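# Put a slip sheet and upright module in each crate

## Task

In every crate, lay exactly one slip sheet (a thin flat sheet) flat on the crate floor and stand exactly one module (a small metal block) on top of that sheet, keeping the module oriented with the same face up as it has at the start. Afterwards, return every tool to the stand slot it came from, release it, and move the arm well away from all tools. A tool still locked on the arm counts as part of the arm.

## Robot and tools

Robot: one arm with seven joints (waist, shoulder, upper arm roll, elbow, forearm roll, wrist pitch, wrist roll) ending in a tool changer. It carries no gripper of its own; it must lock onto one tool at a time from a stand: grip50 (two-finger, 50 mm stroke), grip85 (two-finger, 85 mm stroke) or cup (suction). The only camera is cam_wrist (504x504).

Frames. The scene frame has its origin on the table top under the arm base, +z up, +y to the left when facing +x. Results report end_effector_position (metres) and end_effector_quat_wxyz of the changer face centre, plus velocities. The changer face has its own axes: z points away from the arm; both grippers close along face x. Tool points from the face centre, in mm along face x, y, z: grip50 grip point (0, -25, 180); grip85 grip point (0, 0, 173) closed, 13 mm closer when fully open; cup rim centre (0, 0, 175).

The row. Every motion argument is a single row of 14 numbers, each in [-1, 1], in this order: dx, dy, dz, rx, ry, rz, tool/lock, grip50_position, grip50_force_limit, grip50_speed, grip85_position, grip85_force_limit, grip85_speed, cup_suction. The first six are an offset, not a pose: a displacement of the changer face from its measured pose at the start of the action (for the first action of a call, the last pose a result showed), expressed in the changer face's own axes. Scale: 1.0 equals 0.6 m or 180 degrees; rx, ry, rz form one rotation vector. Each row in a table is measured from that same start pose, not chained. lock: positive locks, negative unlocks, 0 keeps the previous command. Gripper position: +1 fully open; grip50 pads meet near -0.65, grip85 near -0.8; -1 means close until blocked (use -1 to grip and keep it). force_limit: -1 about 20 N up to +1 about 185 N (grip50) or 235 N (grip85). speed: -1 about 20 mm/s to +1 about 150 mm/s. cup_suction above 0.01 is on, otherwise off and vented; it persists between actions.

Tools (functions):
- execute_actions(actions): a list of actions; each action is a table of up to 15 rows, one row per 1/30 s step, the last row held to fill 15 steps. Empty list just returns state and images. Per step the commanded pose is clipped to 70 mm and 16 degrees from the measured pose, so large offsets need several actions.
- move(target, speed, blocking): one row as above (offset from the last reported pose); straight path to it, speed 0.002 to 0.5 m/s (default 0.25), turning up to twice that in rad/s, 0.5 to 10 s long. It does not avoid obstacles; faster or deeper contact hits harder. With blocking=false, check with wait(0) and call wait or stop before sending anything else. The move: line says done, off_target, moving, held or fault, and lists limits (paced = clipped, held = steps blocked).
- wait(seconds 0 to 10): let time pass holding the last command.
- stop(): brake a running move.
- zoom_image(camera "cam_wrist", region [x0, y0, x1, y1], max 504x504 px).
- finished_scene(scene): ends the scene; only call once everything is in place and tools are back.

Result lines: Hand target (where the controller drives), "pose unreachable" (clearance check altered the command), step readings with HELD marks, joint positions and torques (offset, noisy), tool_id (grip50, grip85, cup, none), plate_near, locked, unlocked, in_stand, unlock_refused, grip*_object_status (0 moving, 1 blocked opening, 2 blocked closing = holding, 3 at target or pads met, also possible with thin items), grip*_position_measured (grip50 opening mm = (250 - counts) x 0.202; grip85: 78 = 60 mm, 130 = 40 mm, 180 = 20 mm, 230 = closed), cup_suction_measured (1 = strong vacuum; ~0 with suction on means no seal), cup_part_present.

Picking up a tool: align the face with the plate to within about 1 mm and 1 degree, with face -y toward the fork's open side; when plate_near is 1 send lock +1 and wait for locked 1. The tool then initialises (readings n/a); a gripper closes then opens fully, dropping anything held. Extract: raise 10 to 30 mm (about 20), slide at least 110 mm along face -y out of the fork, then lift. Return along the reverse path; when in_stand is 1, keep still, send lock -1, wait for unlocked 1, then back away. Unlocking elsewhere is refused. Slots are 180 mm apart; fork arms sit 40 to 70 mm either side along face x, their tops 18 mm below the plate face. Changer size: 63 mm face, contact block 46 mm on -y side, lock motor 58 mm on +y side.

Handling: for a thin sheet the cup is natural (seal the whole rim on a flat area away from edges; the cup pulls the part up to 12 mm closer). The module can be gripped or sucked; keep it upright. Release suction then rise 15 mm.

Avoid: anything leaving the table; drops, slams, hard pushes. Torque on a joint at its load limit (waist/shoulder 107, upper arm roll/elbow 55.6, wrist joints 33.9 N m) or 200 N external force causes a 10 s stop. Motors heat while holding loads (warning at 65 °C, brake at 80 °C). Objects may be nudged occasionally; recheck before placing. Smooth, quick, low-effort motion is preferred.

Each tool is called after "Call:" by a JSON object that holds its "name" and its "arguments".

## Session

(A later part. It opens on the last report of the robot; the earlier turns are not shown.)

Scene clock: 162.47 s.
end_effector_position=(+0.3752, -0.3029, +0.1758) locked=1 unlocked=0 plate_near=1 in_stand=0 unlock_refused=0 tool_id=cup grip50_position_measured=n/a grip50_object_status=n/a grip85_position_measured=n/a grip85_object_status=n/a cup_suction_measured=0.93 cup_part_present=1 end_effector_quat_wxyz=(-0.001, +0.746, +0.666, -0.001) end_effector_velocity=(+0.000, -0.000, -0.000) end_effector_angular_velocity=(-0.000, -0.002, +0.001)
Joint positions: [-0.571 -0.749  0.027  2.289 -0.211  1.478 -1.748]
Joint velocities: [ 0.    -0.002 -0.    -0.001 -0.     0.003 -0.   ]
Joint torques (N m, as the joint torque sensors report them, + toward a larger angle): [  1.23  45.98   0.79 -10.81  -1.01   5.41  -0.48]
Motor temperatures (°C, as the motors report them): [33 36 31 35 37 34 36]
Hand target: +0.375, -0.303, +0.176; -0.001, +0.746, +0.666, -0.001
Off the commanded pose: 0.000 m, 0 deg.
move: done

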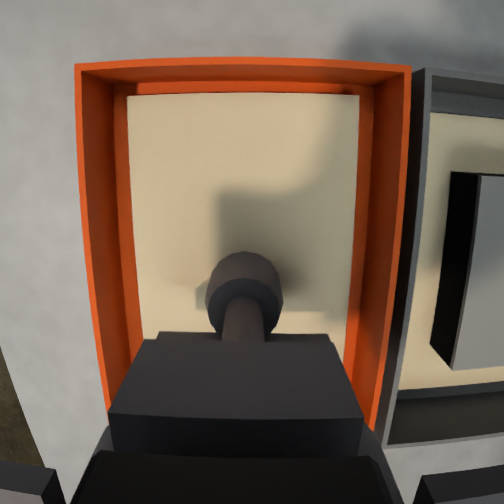

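Call:
{"name": "execute_actions", "arguments": {"actions": [[[0,0,0.001,0,0,0,0,1,0,0,1,0,0,1],[0,0,0.002,0,0,0,0,1,0,0,1,0,0,1],[0,0,0.002,0,0,0,0,1,0,0,1,0,0,1],[0,0,0.002,0,0,0,0,1,0,0,1,0,0,1],[0,0,0.002,0,0,0,0,1,0,0,1,0,0,0]]]}}

Call:
{"name": "move", "arguments": {"target": [0,0,-0.13,0,0,0,0,1,0,0,1,0,0,0], "speed": 0.15}}

Call:
{"name": "move", "arguments": {"target": [0.8343,0.0158,0.01,0,0,-0.0356,0,1,0,0,1,0,0,0], "speed": 0.45}}

Scene clock: 165.90 s.
end_effector_position=(+0.3753, -0.3030, +0.1749) locked=1 unlocked=0 plate_near=1 in_stand=0 unlock_refused=0 tool_id=cup grip50_position_measured=n/a grip50_object_status=n/a grip85_position_measured=n/a grip85_object_status=n/a cup_suction_measured=0.00 cup_part_present=0 end_effector_quat_wxyz=(-0.001, +0.746, +0.666, -0.001) end_effector_velocity=(+0.000, -0.000, +0.000) end_effector_angular_velocity=(-0.000, -0.001, +0.000)
Joint positions: [-0.57  -0.752  0.026  2.288 -0.211  1.481 -1.748]
Joint velocities: [ 0.    -0.    -0.    -0.     0.     0.001 -0.   ]
Joint torques (N m, as the joint torque sensors report them, + toward a larger angle): [ 1.19 43.6   1.17 -9.88 -0.41  4.79  0.53]
Motor temperatures (°C, as the motors report them): [33 36 31 35 37 34 36]
Hand target: +0.375, -0.303, +0.175; -0.001, +0.746, +0.666, -0.001
Off the commanded pose: 0.000 m, 0 deg.
Step readings (end_effector_position):
0: (+0.3753, -0.3029, +0.1758)
1: (+0.3752, -0.3029, +0.1758)
2: (+0.3752, -0.3029, +0.1755)
4: (+0.3751, -0.3029, +0.1749)
8: (+0.3753, -0.3030, +0.1748)
15: end_effector_position above

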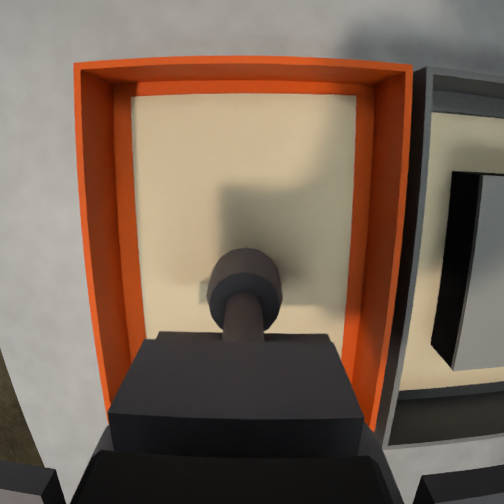

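Scene clock: 166.80 s.
end_effector_position=(+0.3755, -0.3031, +0.2529) locked=1 unlocked=0 plate_near=1 in_stand=0 unlock_refused=0 tool_id=cup grip50_position_measured=n/a grip50_object_status=n/a grip85_position_measured=n/a grip85_object_status=n/a cup_suction_measured=0.00 cup_part_present=0 end_effector_quat_wxyz=(-0.001, +0.746, +0.666, -0.001) end_effector_velocity=(-0.000, +0.000, +0.000) end_effector_angular_velocity=(+0.002, +0.000, -0.000)
Joint positions: [-0.63  -0.528  0.103  2.316 -0.186  1.279 -1.771]
Joint velocities: [-0.003  0.001  0.004  0.    -0.    -0.002  0.   ]
Joint torques (N m, as the joint torque sensors report them, + toward a larger angle): [ -1.87  45.46   3.22 -16.18  -0.73   4.45  -0.56]
Motor temperatures (°C, as the motors report them): [33 36 31 35 37 34 36]
Hand target: +0.376, -0.303, +0.253; -0.001, +0.746, +0.666, -0.001
Off the commanded pose: 0.000 m, 0 deg.
move: done

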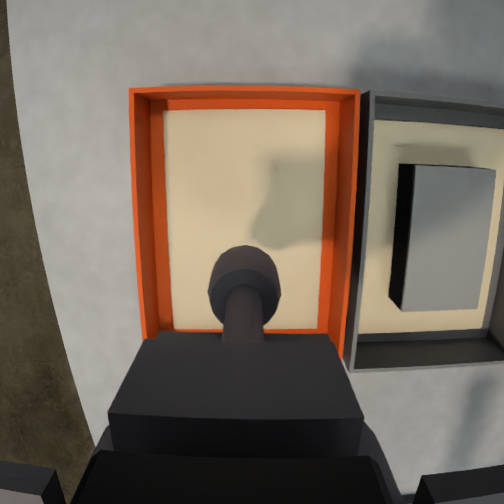

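Scene clock: 168.53 s.
end_effector_position=(+0.4414, +0.1943, +0.2475) locked=1 unlocked=0 plate_near=1 in_stand=0 unlock_refused=0 tool_id=cup grip50_position_measured=n/a grip50_object_status=n/a grip85_position_measured=n/a grip85_object_status=n/a cup_suction_measured=0.00 cup_part_present=0 end_effector_quat_wxyz=(-0.002, +0.708, +0.707, +0.000) end_effector_velocity=(+0.001, +0.001, +0.000) end_effector_angular_velocity=(-0.000, -0.002, +0.001)
Joint positions: [ 0.411 -0.554  0.136  2.32  -0.303  1.295 -0.701]
Joint velocities: [ 0.003 -0.001 -0.002 -0.003 -0.001  0.     0.   ]
Joint torques (N m, as the joint torque sensors report them, + toward a larger angle): [  2.36  42.55   3.61 -16.43  -1.67   4.37   1.09]
Motor temperatures (°C, as the motors report them): [33 36 31 35 37 34 36]
Hand target: +0.442, +0.194, +0.247; -0.002, +0.708, +0.707, -0.000
Off the commanded pose: 0.001 m, 0 deg.
move: done; limits=paced

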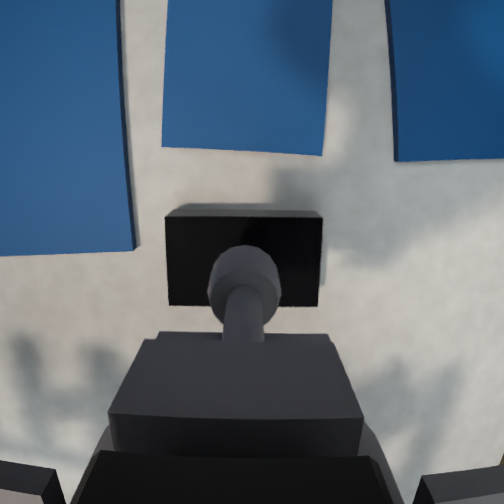

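Call:
{"name": "move", "arguments": {"target": [-0.001,-0.002,0.055,0,0,0,0,1,0,0,1,0,0,1], "speed": 0.1}}

Call:
{"name": "move", "arguments": {"target": [0,0,0.016,0,0,0,0,1,0,0,1,0,0,1], "speed": 0.02}}

Scene clock: 172.17 s.
end_effector_position=(+0.4400, +0.1937, +0.2144) locked=1 unlocked=0 plate_near=1 in_stand=0 unlock_refused=0 tool_id=cup grip50_position_measured=n/a grip50_object_status=n/a grip85_position_measured=n/a grip85_object_status=n/a cup_suction_measured=0.00 cup_part_present=0 end_effector_quat_wxyz=(-0.002, +0.707, +0.707, -0.000) end_effector_velocity=(+0.000, +0.000, -0.000) end_effector_angular_velocity=(+0.001, -0.002, +0.001)
Joint positions: [ 0.451 -0.643  0.08   2.322 -0.33   1.391 -0.679]
Joint velocities: [ 0.003 -0.001 -0.003 -0.    -0.     0.003  0.   ]
Joint torques (N m, as the joint torque sensors report them, + toward a larger angle): [  0.59  44.86   2.48 -13.59  -1.01   5.05   0.95]
Motor temperatures (°C, as the motors report them): [33 36 31 35 37 34 36]
Hand target: +0.440, +0.194, +0.214; -0.002, +0.707, +0.707, +0.000
Off the commanded pose: 0.000 m, 0 deg.
move: done

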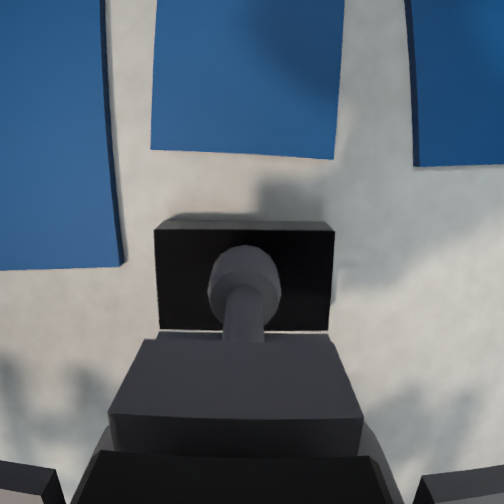

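Scene clock: 172.87 s.
end_effector_position=(+0.4398, +0.1936, +0.2048) locked=1 unlocked=0 plate_near=1 in_stand=0 unlock_refused=0 tool_id=cup grip50_position_measured=n/a grip50_object_status=n/a grip85_position_measured=n/a grip85_object_status=n/a cup_suction_measured=0.91 cup_part_present=1 end_effector_quat_wxyz=(-0.002, +0.707, +0.707, -0.000) end_effector_velocity=(+0.000, +0.000, -0.000) end_effector_angular_velocity=(+0.001, -0.001, -0.000)
Joint positions: [ 0.463 -0.67   0.065  2.32  -0.333  1.416 -0.676]
Joint velocities: [ 0.002 -0.001 -0.002 -0.001  0.001  0.003 -0.   ]
Joint torques (N m, as the joint torque sensors report them, + toward a larger angle): [  1.99  45.19   2.71 -13.21  -0.78   5.71   0.92]
Motor temperatures (°C, as the motors report them): [33 36 31 35 37 34 36]
Hand target: +0.440, +0.194, +0.205; -0.002, +0.707, +0.707, -0.000
Off the commanded pose: 0.000 m, 0 deg.
move: done

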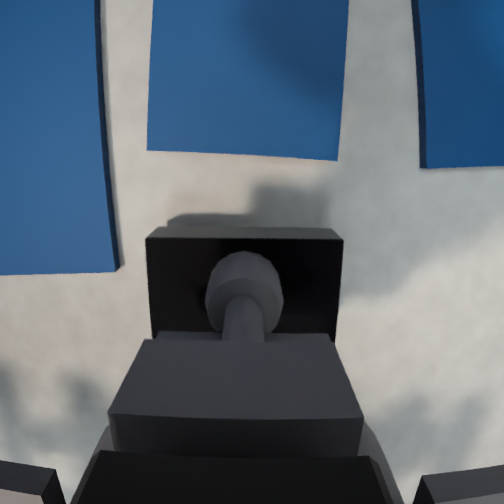

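Call:
{"name": "move", "arguments": {"target": [0,0,-0.108,0,0,0,0,1,0,0,1,0,0,1], "speed": 0.1}}

Call:
{"name": "move", "arguments": {"target": [-0.826,-0.133,0,0,0,0.535,0,1,0,0,1,0,0,1], "speed": 0.3}}

Call:
{"name": "move", "arguments": {"target": [0,0,0.1,0,0,0,0,1,0,0,1,0,0,1], "speed": 0.08}}

Scene clock: 175.83 s.
end_effector_position=(+0.4399, +0.1933, +0.2695) locked=1 unlocked=0 plate_near=1 in_stand=0 unlock_refused=0 tool_id=cup grip50_position_measured=n/a grip50_object_status=n/a grip85_position_measured=n/a grip85_object_status=n/a cup_suction_measured=1.00 cup_part_present=1 end_effector_quat_wxyz=(-0.002, +0.707, +0.707, -0.001) end_effector_velocity=(+0.000, -0.000, +0.001) end_effector_angular_velocity=(+0.001, +0.000, -0.001)
Joint positions: [ 0.388 -0.494  0.17   2.32  -0.276  1.231 -0.721]
Joint velocities: [-0.003  0.001  0.003 -0.     0.001 -0.001 -0.   ]
Joint torques (N m, as the joint torque sensors report them, + toward a larger angle): [ -1.44  44.65   4.45 -18.06  -1.12   4.43  -0.71]
Motor temperatures (°C, as the motors report them): [33 37 31 35 37 34 36]
Hand target: +0.440, +0.193, +0.270; -0.002, +0.707, +0.707, -0.000
Off the commanded pose: 0.000 m, 0 deg.
move: done

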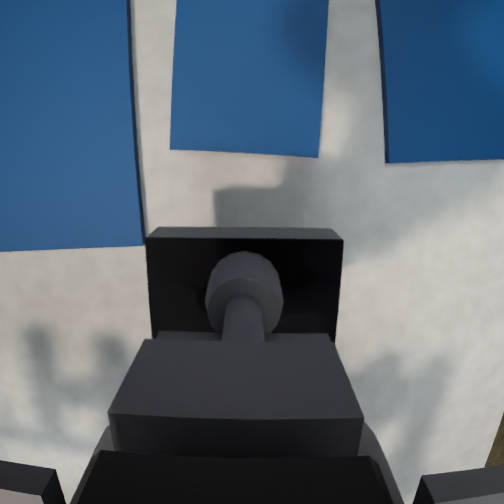

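Scene clock: 179.03 s.
end_effector_position=(+0.3598, -0.3028, +0.2692) locked=1 unlocked=0 plate_near=1 in_stand=0 unlock_refused=0 tool_id=cup grip50_position_measured=n/a grip50_object_status=n/a grip85_position_measured=n/a grip85_object_status=n/a cup_suction_measured=1.00 cup_part_present=1 end_effector_quat_wxyz=(-0.000, +0.999, -0.055, -0.002) end_effector_velocity=(+0.000, -0.001, +0.000) end_effector_angular_velocity=(-0.000, -0.001, -0.002)
Joint positions: [-0.309 -0.462 -0.172  2.319  0.212  1.21  -0.501]
Joint velocities: [-0.001 -0.001 -0.    -0.002  0.001 -0.001  0.   ]
Joint torques (N m, as the joint torque sensors report them, + toward a larger angle): [ -1.66  39.77  -2.9  -16.26  -1.54   4.13   1.35]
Motor temperatures (°C, as the motors report them): [33 37 31 35 37 34 36]
Hand target: +0.360, -0.303, +0.269; -0.000, +0.998, -0.055, -0.002
Off the commanded pose: 0.001 m, 0 deg.
move: done

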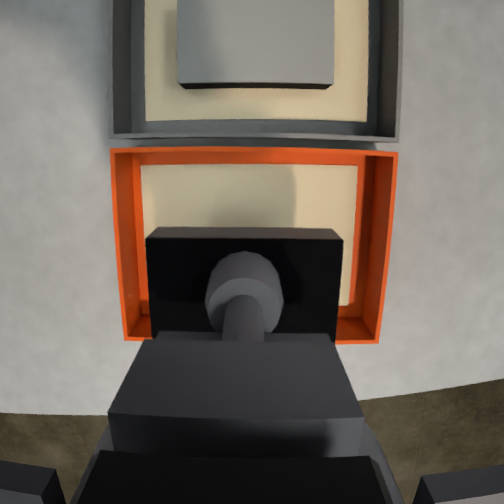

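Scene clock: 180.10 s.
end_effector_position=(+0.3595, -0.3027, +0.2091) locked=1 unlocked=0 plate_near=1 in_stand=0 unlock_refused=0 tool_id=cup grip50_position_measured=n/a grip50_object_status=n/a grip85_position_measured=n/a grip85_object_status=n/a cup_suction_measured=1.00 cup_part_present=1 end_effector_quat_wxyz=(-0.000, +0.999, -0.055, -0.002) end_effector_velocity=(+0.000, -0.000, -0.000) end_effector_angular_velocity=(+0.000, -0.002, -0.001)
Joint positions: [-0.358 -0.649 -0.103  2.269  0.276  1.348 -0.55 ]
Joint velocities: [-0.002 -0.002  0.002 -0.001  0.     0.002  0.   ]
Joint torques (N m, as the joint torque sensors report them, + toward a larger angle): [ -1.65  43.48  -1.02 -12.19  -0.5    5.73  -0.46]
Motor temperatures (°C, as the motors report them): [33 37 31 35 37 34 36]
Hand target: +0.360, -0.303, +0.209; -0.000, +0.999, -0.055, -0.002
Off the commanded pose: 0.000 m, 0 deg.
move: done

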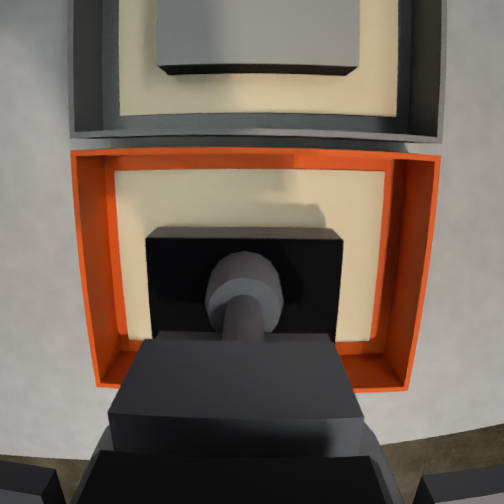

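Call:
{"name": "move", "arguments": {"target": [0.003,-0.002,0.0155,0,0,0,0,1,0,0,1,0,0,1], "speed": 0.015}}

Call:
{"name": "execute_actions", "arguments": {"actions": [[[0,0,0.001,0,0,0,0,1,0,0,1,0,0,1],[0,0,0.001,0,0,0,0,1,0,0,1,0,0,1],[0,0,0.001,0,0,0,0,1,0,0,1,0,0,1],[0,0,0.001,0,0,0,0,1,0,0,1,0,0,1],[0,0,0.001,0,0,0,0,1,0,0,1,0,0,0]]]}}

Call:
{"name": "move", "arguments": {"target": [0,0,-0.1,0,0,0,0,1,0,0,1,0,0,0], "speed": 0.15}}

Scene clock: 183.73 s.
end_effector_position=(+0.3614, -0.3016, +0.1998) locked=1 unlocked=0 plate_near=1 in_stand=0 unlock_refused=0 tool_id=cup grip50_position_measured=n/a grip50_object_status=n/a grip85_position_measured=n/a grip85_object_status=n/a cup_suction_measured=1.00 cup_part_present=1 end_effector_quat_wxyz=(-0.000, +0.999, -0.055, -0.002) end_effector_velocity=(+0.000, -0.000, -0.000) end_effector_angular_velocity=(-0.000, -0.001, -0.001)
Joint positions: [-0.363 -0.678 -0.093  2.258  0.28   1.366 -0.55 ]
Joint velocities: [-0.001 -0.001  0.001 -0.001  0.001  0.001 -0.   ]
Joint torques (N m, as the joint torque sensors report them, + toward a larger angle): [ -1.35  42.7   -1.42 -11.15  -0.57   5.49  -0.23]
Motor temperatures (°C, as the motors report them): [33 37 31 35 37 34 36]
Hand target: +0.361, -0.302, +0.200; -0.000, +0.999, -0.055, -0.002
Off the commanded pose: 0.000 m, 0 deg.
move: done

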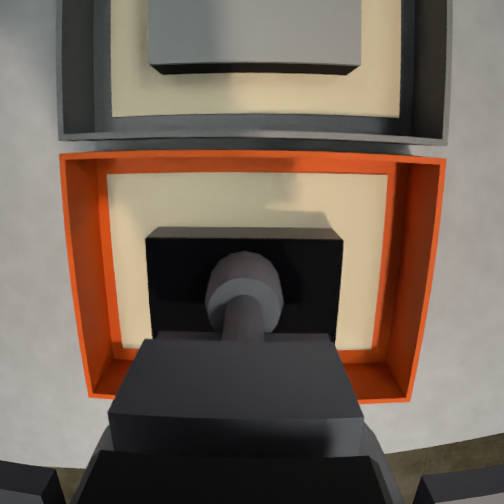

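Scene clock: 184.23 s.
end_effector_position=(+0.3618, -0.3019, +0.1997) locked=1 unlocked=0 plate_near=1 in_stand=0 unlock_refused=0 tool_id=cup grip50_position_measured=n/a grip50_object_status=n/a grip85_position_measured=n/a grip85_object_status=n/a cup_suction_measured=0.00 cup_part_present=0 end_effector_quat_wxyz=(+0.000, +0.999, -0.055, -0.002) end_effector_velocity=(-0.000, +0.000, -0.000) end_effector_angular_velocity=(+0.000, +0.000, -0.000)
Joint positions: [-0.363 -0.679 -0.093  2.257  0.28   1.368 -0.55 ]
Joint velocities: [-0. -0.  0. -0.  0. -0.  0.]
Joint torques (N m, as the joint torque sensors report them, + toward a larger angle): [-1.24 39.24 -0.43 -9.27 -0.69  4.1   0.12]
Motor temperatures (°C, as the motors report them): [33 37 31 35 37 34 36]
Hand target: +0.361, -0.302, +0.199; -0.000, +0.999, -0.055, -0.002
Off the commanded pose: 0.001 m, 0 deg.
Step readings (end_effector_position):
0: (+0.3614, -0.3016, +0.1998)
1: (+0.3614, -0.3016, +0.1998)
2: (+0.3614, -0.3016, +0.1996)
4: (+0.3614, -0.3017, +0.1995)
8: (+0.3618, -0.3019, +0.1997)
15: end_effector_position above

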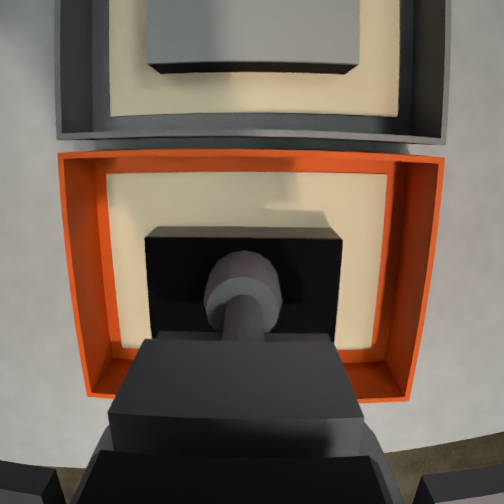

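Scene clock: 185.03 s.
end_effector_position=(+0.3620, -0.3019, +0.2598) locked=1 unlocked=0 plate_near=1 in_stand=0 unlock_refused=0 tool_id=cup grip50_position_measured=n/a grip50_object_status=n/a grip85_position_measured=n/a grip85_object_status=n/a cup_suction_measured=0.00 cup_part_present=0 end_effector_quat_wxyz=(+0.000, +0.999, -0.055, -0.001) end_effector_velocity=(-0.000, +0.000, +0.000) end_effector_angular_velocity=(+0.001, +0.002, -0.000)
Joint positions: [-0.315 -0.493 -0.16   2.31   0.222  1.233 -0.504]
Joint velocities: [ 0.003  0.001 -0.003  0.     0.001 -0.004 -0.   ]
Joint torques (N m, as the joint torque sensors report them, + toward a larger angle): [  2.36  41.2   -3.14 -14.02  -2.23   4.07   1.08]
Motor temperatures (°C, as the motors report them): [33 37 31 35 37 34 36]
Hand target: +0.362, -0.302, +0.260; +0.000, +0.999, -0.055, -0.002
Off the commanded pose: 0.000 m, 0 deg.
move: done

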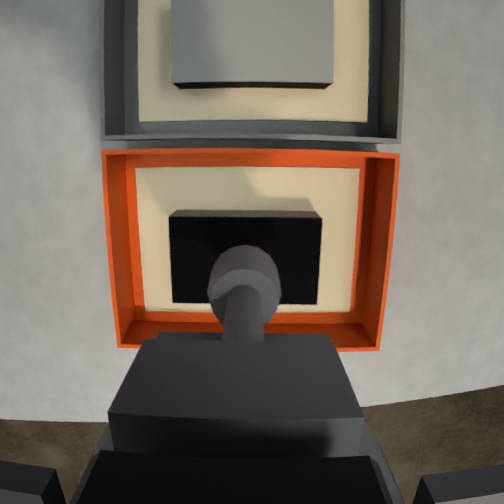

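Call:
{"name": "move", "arguments": {"target": [0.1883,-0.2688,-0.2062,0,0,-0.51,0,1,0,0,1,0,0,0], "speed": 0.4}}

Scene clock: 189.20 s.
end_effector_position=(+0.4921, -0.1539, +0.3834) locked=1 unlocked=0 plate_near=1 in_stand=0 unlock_refused=0 tool_id=cup grip50_position_measured=n/a grip50_object_status=n/a grip85_position_measured=n/a grip85_object_status=n/a cup_suction_measured=0.00 cup_part_present=0 end_effector_quat_wxyz=(-0.001, +0.734, +0.679, -0.001) end_effector_velocity=(+0.000, +0.000, +0.000) end_effector_angular_velocity=(+0.001, +0.001, +0.005)
Joint positions: [-0.271 -0.262  0.144  2.159 -0.068  0.858 -1.522]
Joint velocities: [-0.     0.     0.001 -0.001  0.001 -0.002 -0.004]
Joint torques (N m, as the joint torque sensors report them, + toward a larger angle): [ -1.07  41.52   2.77 -26.37  -2.57   4.63  -0.49]
Motor temperatures (°C, as the motors report them): [33 37 31 35 37 34 36]
Hand target: +0.492, -0.154, +0.383; -0.001, +0.734, +0.679, -0.001
Off the commanded pose: 0.000 m, 0 deg.
move: done

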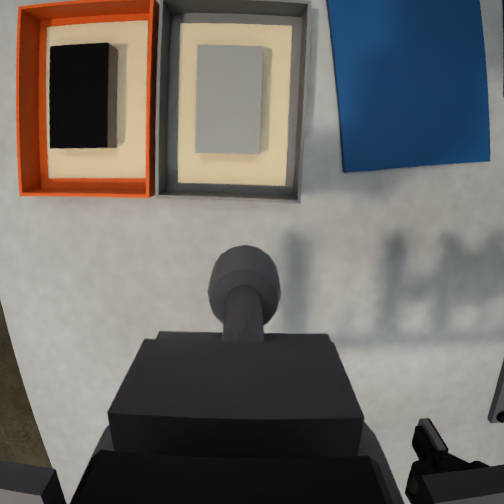

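Call:
{"name": "move", "arguments": {"target": [-0.0005,0.2097,-0.001,0,0,0,0,1,0,0,1,0,0,0], "speed": 0.12}}

Call:
{"name": "move", "arguments": {"target": [0,0,0.033,0,0,0,0,1,0,0,1,0,0,0], "speed": 0.025}}

Scene clock: 192.67 s.
end_effector_position=(+0.6174, -0.1640, +0.3837) locked=1 unlocked=0 plate_near=1 in_stand=0 unlock_refused=0 tool_id=cup grip50_position_measured=n/a grip50_object_status=n/a grip85_position_measured=n/a grip85_object_status=n/a cup_suction_measured=0.00 cup_part_present=0 end_effector_quat_wxyz=(-0.000, +0.734, +0.679, -0.001) end_effector_velocity=(+0.001, -0.000, +0.000) end_effector_angular_velocity=(+0.000, -0.001, -0.001)
Joint positions: [-0.23  -0.503  0.116  1.776 -0.083  0.716 -1.516]
Joint velocities: [-0.    -0.001  0.    -0.003  0.    -0.001  0.   ]
Joint torques (N m, as the joint torque sensors report them, + toward a larger angle): [  1.01  55.12   2.36 -29.41  -4.     4.34   0.26]
Motor temperatures (°C, as the motors report them): [33 37 31 36 37 34 36]
Hand target: +0.617, -0.164, +0.384; -0.001, +0.734, +0.679, -0.001
Off the commanded pose: 0.000 m, 0 deg.
move: done

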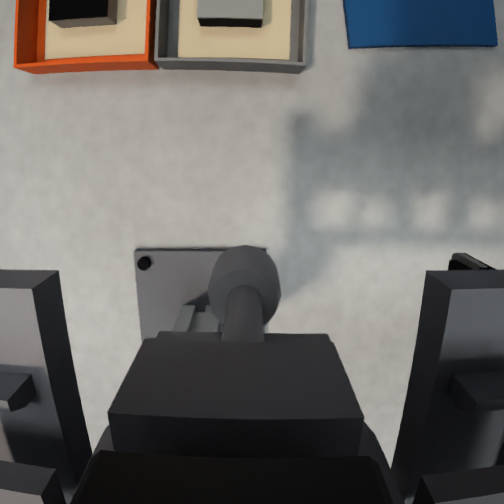

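Scene clock: 193.70 s.
end_effector_position=(+0.6178, -0.1639, +0.3645) locked=1 unlocked=0 plate_near=1 in_stand=1 unlock_refused=0 tool_id=cup grip50_position_measured=n/a grip50_object_status=n/a grip85_position_measured=n/a grip85_object_status=n/a cup_suction_measured=0.00 cup_part_present=0 end_effector_quat_wxyz=(+0.000, +0.734, +0.679, -0.001) end_effector_velocity=(+0.000, +0.000, -0.000) end_effector_angular_velocity=(+0.000, -0.001, +0.000)
Joint positions: [-0.227 -0.533  0.111  1.789 -0.087  0.76  -1.514]
Joint velocities: [ 0.    -0.    -0.     0.001  0.     0.002 -0.   ]
Joint torques (N m, as the joint torque sensors report them, + toward a larger angle): [  0.35  53.83   1.65 -24.5   -3.5    4.64   1.54]
Motor temperatures (°C, as the motors report them): [33 37 31 36 37 34 36]
Hand target: +0.617, -0.164, +0.364; -0.000, +0.734, +0.679, -0.001
Off the commanded pose: 0.001 m, 0 deg.
move: done

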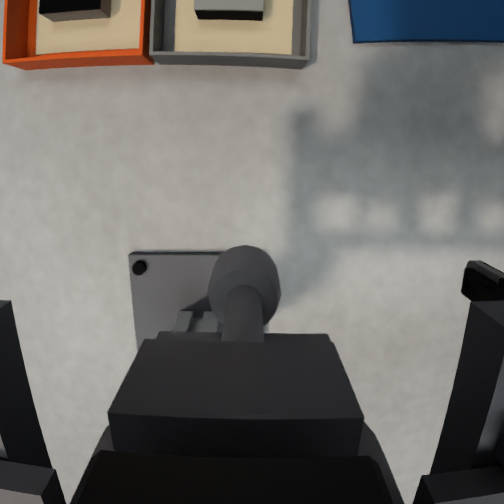

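Call:
{"name": "execute_actions", "arguments": {"actions": [[[0,0,0,0,0,0,-1,1,0,0,1,0,0,0]],[[0,0,0,0,0,0,-1,1,0,0,1,0,0,0]],[[0,0,0,0,0,0,-1,1,0,0,1,0,0,0]]]}}

Scene clock: 196.50 s.
end_effector_position=(+0.6177, -0.1639, +0.3643) locked=0 unlocked=1 plate_near=0 in_stand=1 unlock_refused=0 tool_id=none grip50_position_measured=n/a grip50_object_status=n/a grip85_position_measured=n/a grip85_object_status=n/a cup_suction_measured=n/a cup_part_present=n/a end_effector_quat_wxyz=(-0.000, +0.734, +0.679, -0.001) end_effector_velocity=(+0.000, -0.000, -0.000) end_effector_angular_velocity=(+0.000, -0.001, -0.001)
Joint positions: [-0.227 -0.533  0.111  1.789 -0.087  0.76  -1.514]
Joint velocities: [-0.    -0.    -0.    -0.     0.001  0.001  0.   ]
Joint torques (N m, as the joint torque sensors report them, + toward a larger angle): [ -0.01  51.19   2.96 -24.72  -3.04   3.97   0.24]
Motor temperatures (°C, as the motors report them): [33 37 31 36 37 34 36]
Hand target: +0.618, -0.164, +0.364; -0.000, +0.734, +0.679, -0.001
Off the commanded pose: 0.000 m, 0 deg.
Step readings (end_effector_position; steps 1 to 15: 1st action; 16 to 30: 2nd action; 31 to 45: 3rd action):
0: (+0.6178, -0.1640, +0.3645)
1: (+0.6177, -0.1639, +0.3643)
2: (+0.6177, -0.1639, +0.3643)
4: (+0.6177, -0.1639, +0.3642)
8: (+0.6175, -0.1639, +0.3640)
15: (+0.6177, -0.1639, +0.3643)
16: (+0.6177, -0.1639, +0.3643)
17: (+0.6177, -0.1639, +0.3643)
19: (+0.6177, -0.1639, +0.3643)
23: (+0.6177, -0.1639, +0.3643)
30: (+0.6177, -0.1639, +0.3643)
31: (+0.6177, -0.1639, +0.3643)
32: (+0.6177, -0.1639, +0.3643)
34: (+0.6177, -0.1639, +0.3643)
38: (+0.6177, -0.1639, +0.3643)
45: end_effector_position above

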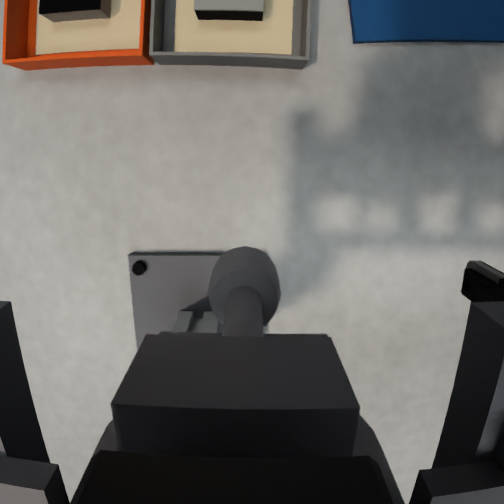

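Call:
{"name": "move", "arguments": {"target": [0,0,-0.06,0,0,0,0,1,0,0,1,0,0,0], "speed": 0.08}}

Call:
{"name": "move", "arguments": {"target": [0,-0.38,-0.22,0,0,0,0,1,0,0,1,0,0,0], "speed": 0.4}}

Scene clock: 199.27 s.
end_effector_position=(+0.6177, -0.1639, +0.4002) locked=0 unlocked=1 plate_near=0 in_stand=0 unlock_refused=0 tool_id=none grip50_position_measured=n/a grip50_object_status=n/a grip85_position_measured=n/a grip85_object_status=n/a cup_suction_measured=n/a cup_part_present=n/a end_effector_quat_wxyz=(-0.000, +0.734, +0.679, -0.001) end_effector_velocity=(+0.000, +0.000, +0.000) end_effector_angular_velocity=(+0.000, +0.001, +0.000)
Joint positions: [-0.232 -0.479  0.119  1.763 -0.08   0.68  -1.518]
Joint velocities: [-0.001  0.     0.001 -0.001 -0.    -0.002  0.   ]
Joint torques (N m, as the joint torque sensors report them, + toward a larger angle): [ -1.    51.57   3.27 -26.89  -2.61   3.47  -0.69]
Motor temperatures (°C, as the motors report them): [33 37 31 36 37 34 36]
Hand target: +0.618, -0.164, +0.400; -0.000, +0.734, +0.679, -0.001
Off the commanded pose: 0.000 m, 0 deg.
move: done

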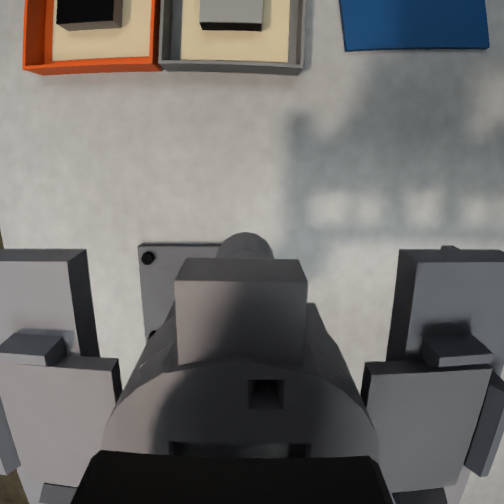

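Scene clock: 200.53 s.
end_effector_position=(+0.3906, -0.1460, +0.5326) locked=0 unlocked=1 plate_near=0 in_stand=0 unlock_refused=0 tool_id=none grip50_position_measured=n/a grip50_object_status=n/a grip85_position_measured=n/a grip85_object_status=n/a cup_suction_measured=n/a cup_part_present=n/a end_effector_quat_wxyz=(+0.000, +0.734, +0.679, -0.001) end_effector_velocity=(-0.001, -0.000, -0.000) end_effector_angular_velocity=(+0.001, +0.003, -0.000)
Joint positions: [-0.335  0.214  0.19   2.196  0.035  0.429 -1.604]
Joint velocities: [-0.     0.001 -0.     0.     0.001 -0.004 -0.   ]
Joint torques (N m, as the joint torque sensors report them, + toward a larger angle): [ -0.2   23.23  -1.25 -28.32  -3.18   3.5   -0.63]
Motor temperatures (°C, as the motors report them): [33 37 31 36 37 34 36]
Hand target: +0.390, -0.146, +0.533; +0.000, +0.734, +0.679, -0.001
Off the commanded pose: 0.000 m, 0 deg.
move: done; limits=paced

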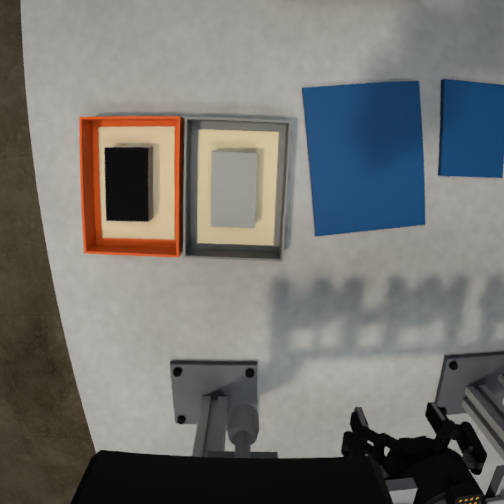

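Call:
{"name": "finished_scene", "arguments": {"scene": 2}}

The scene is finished: the task was done.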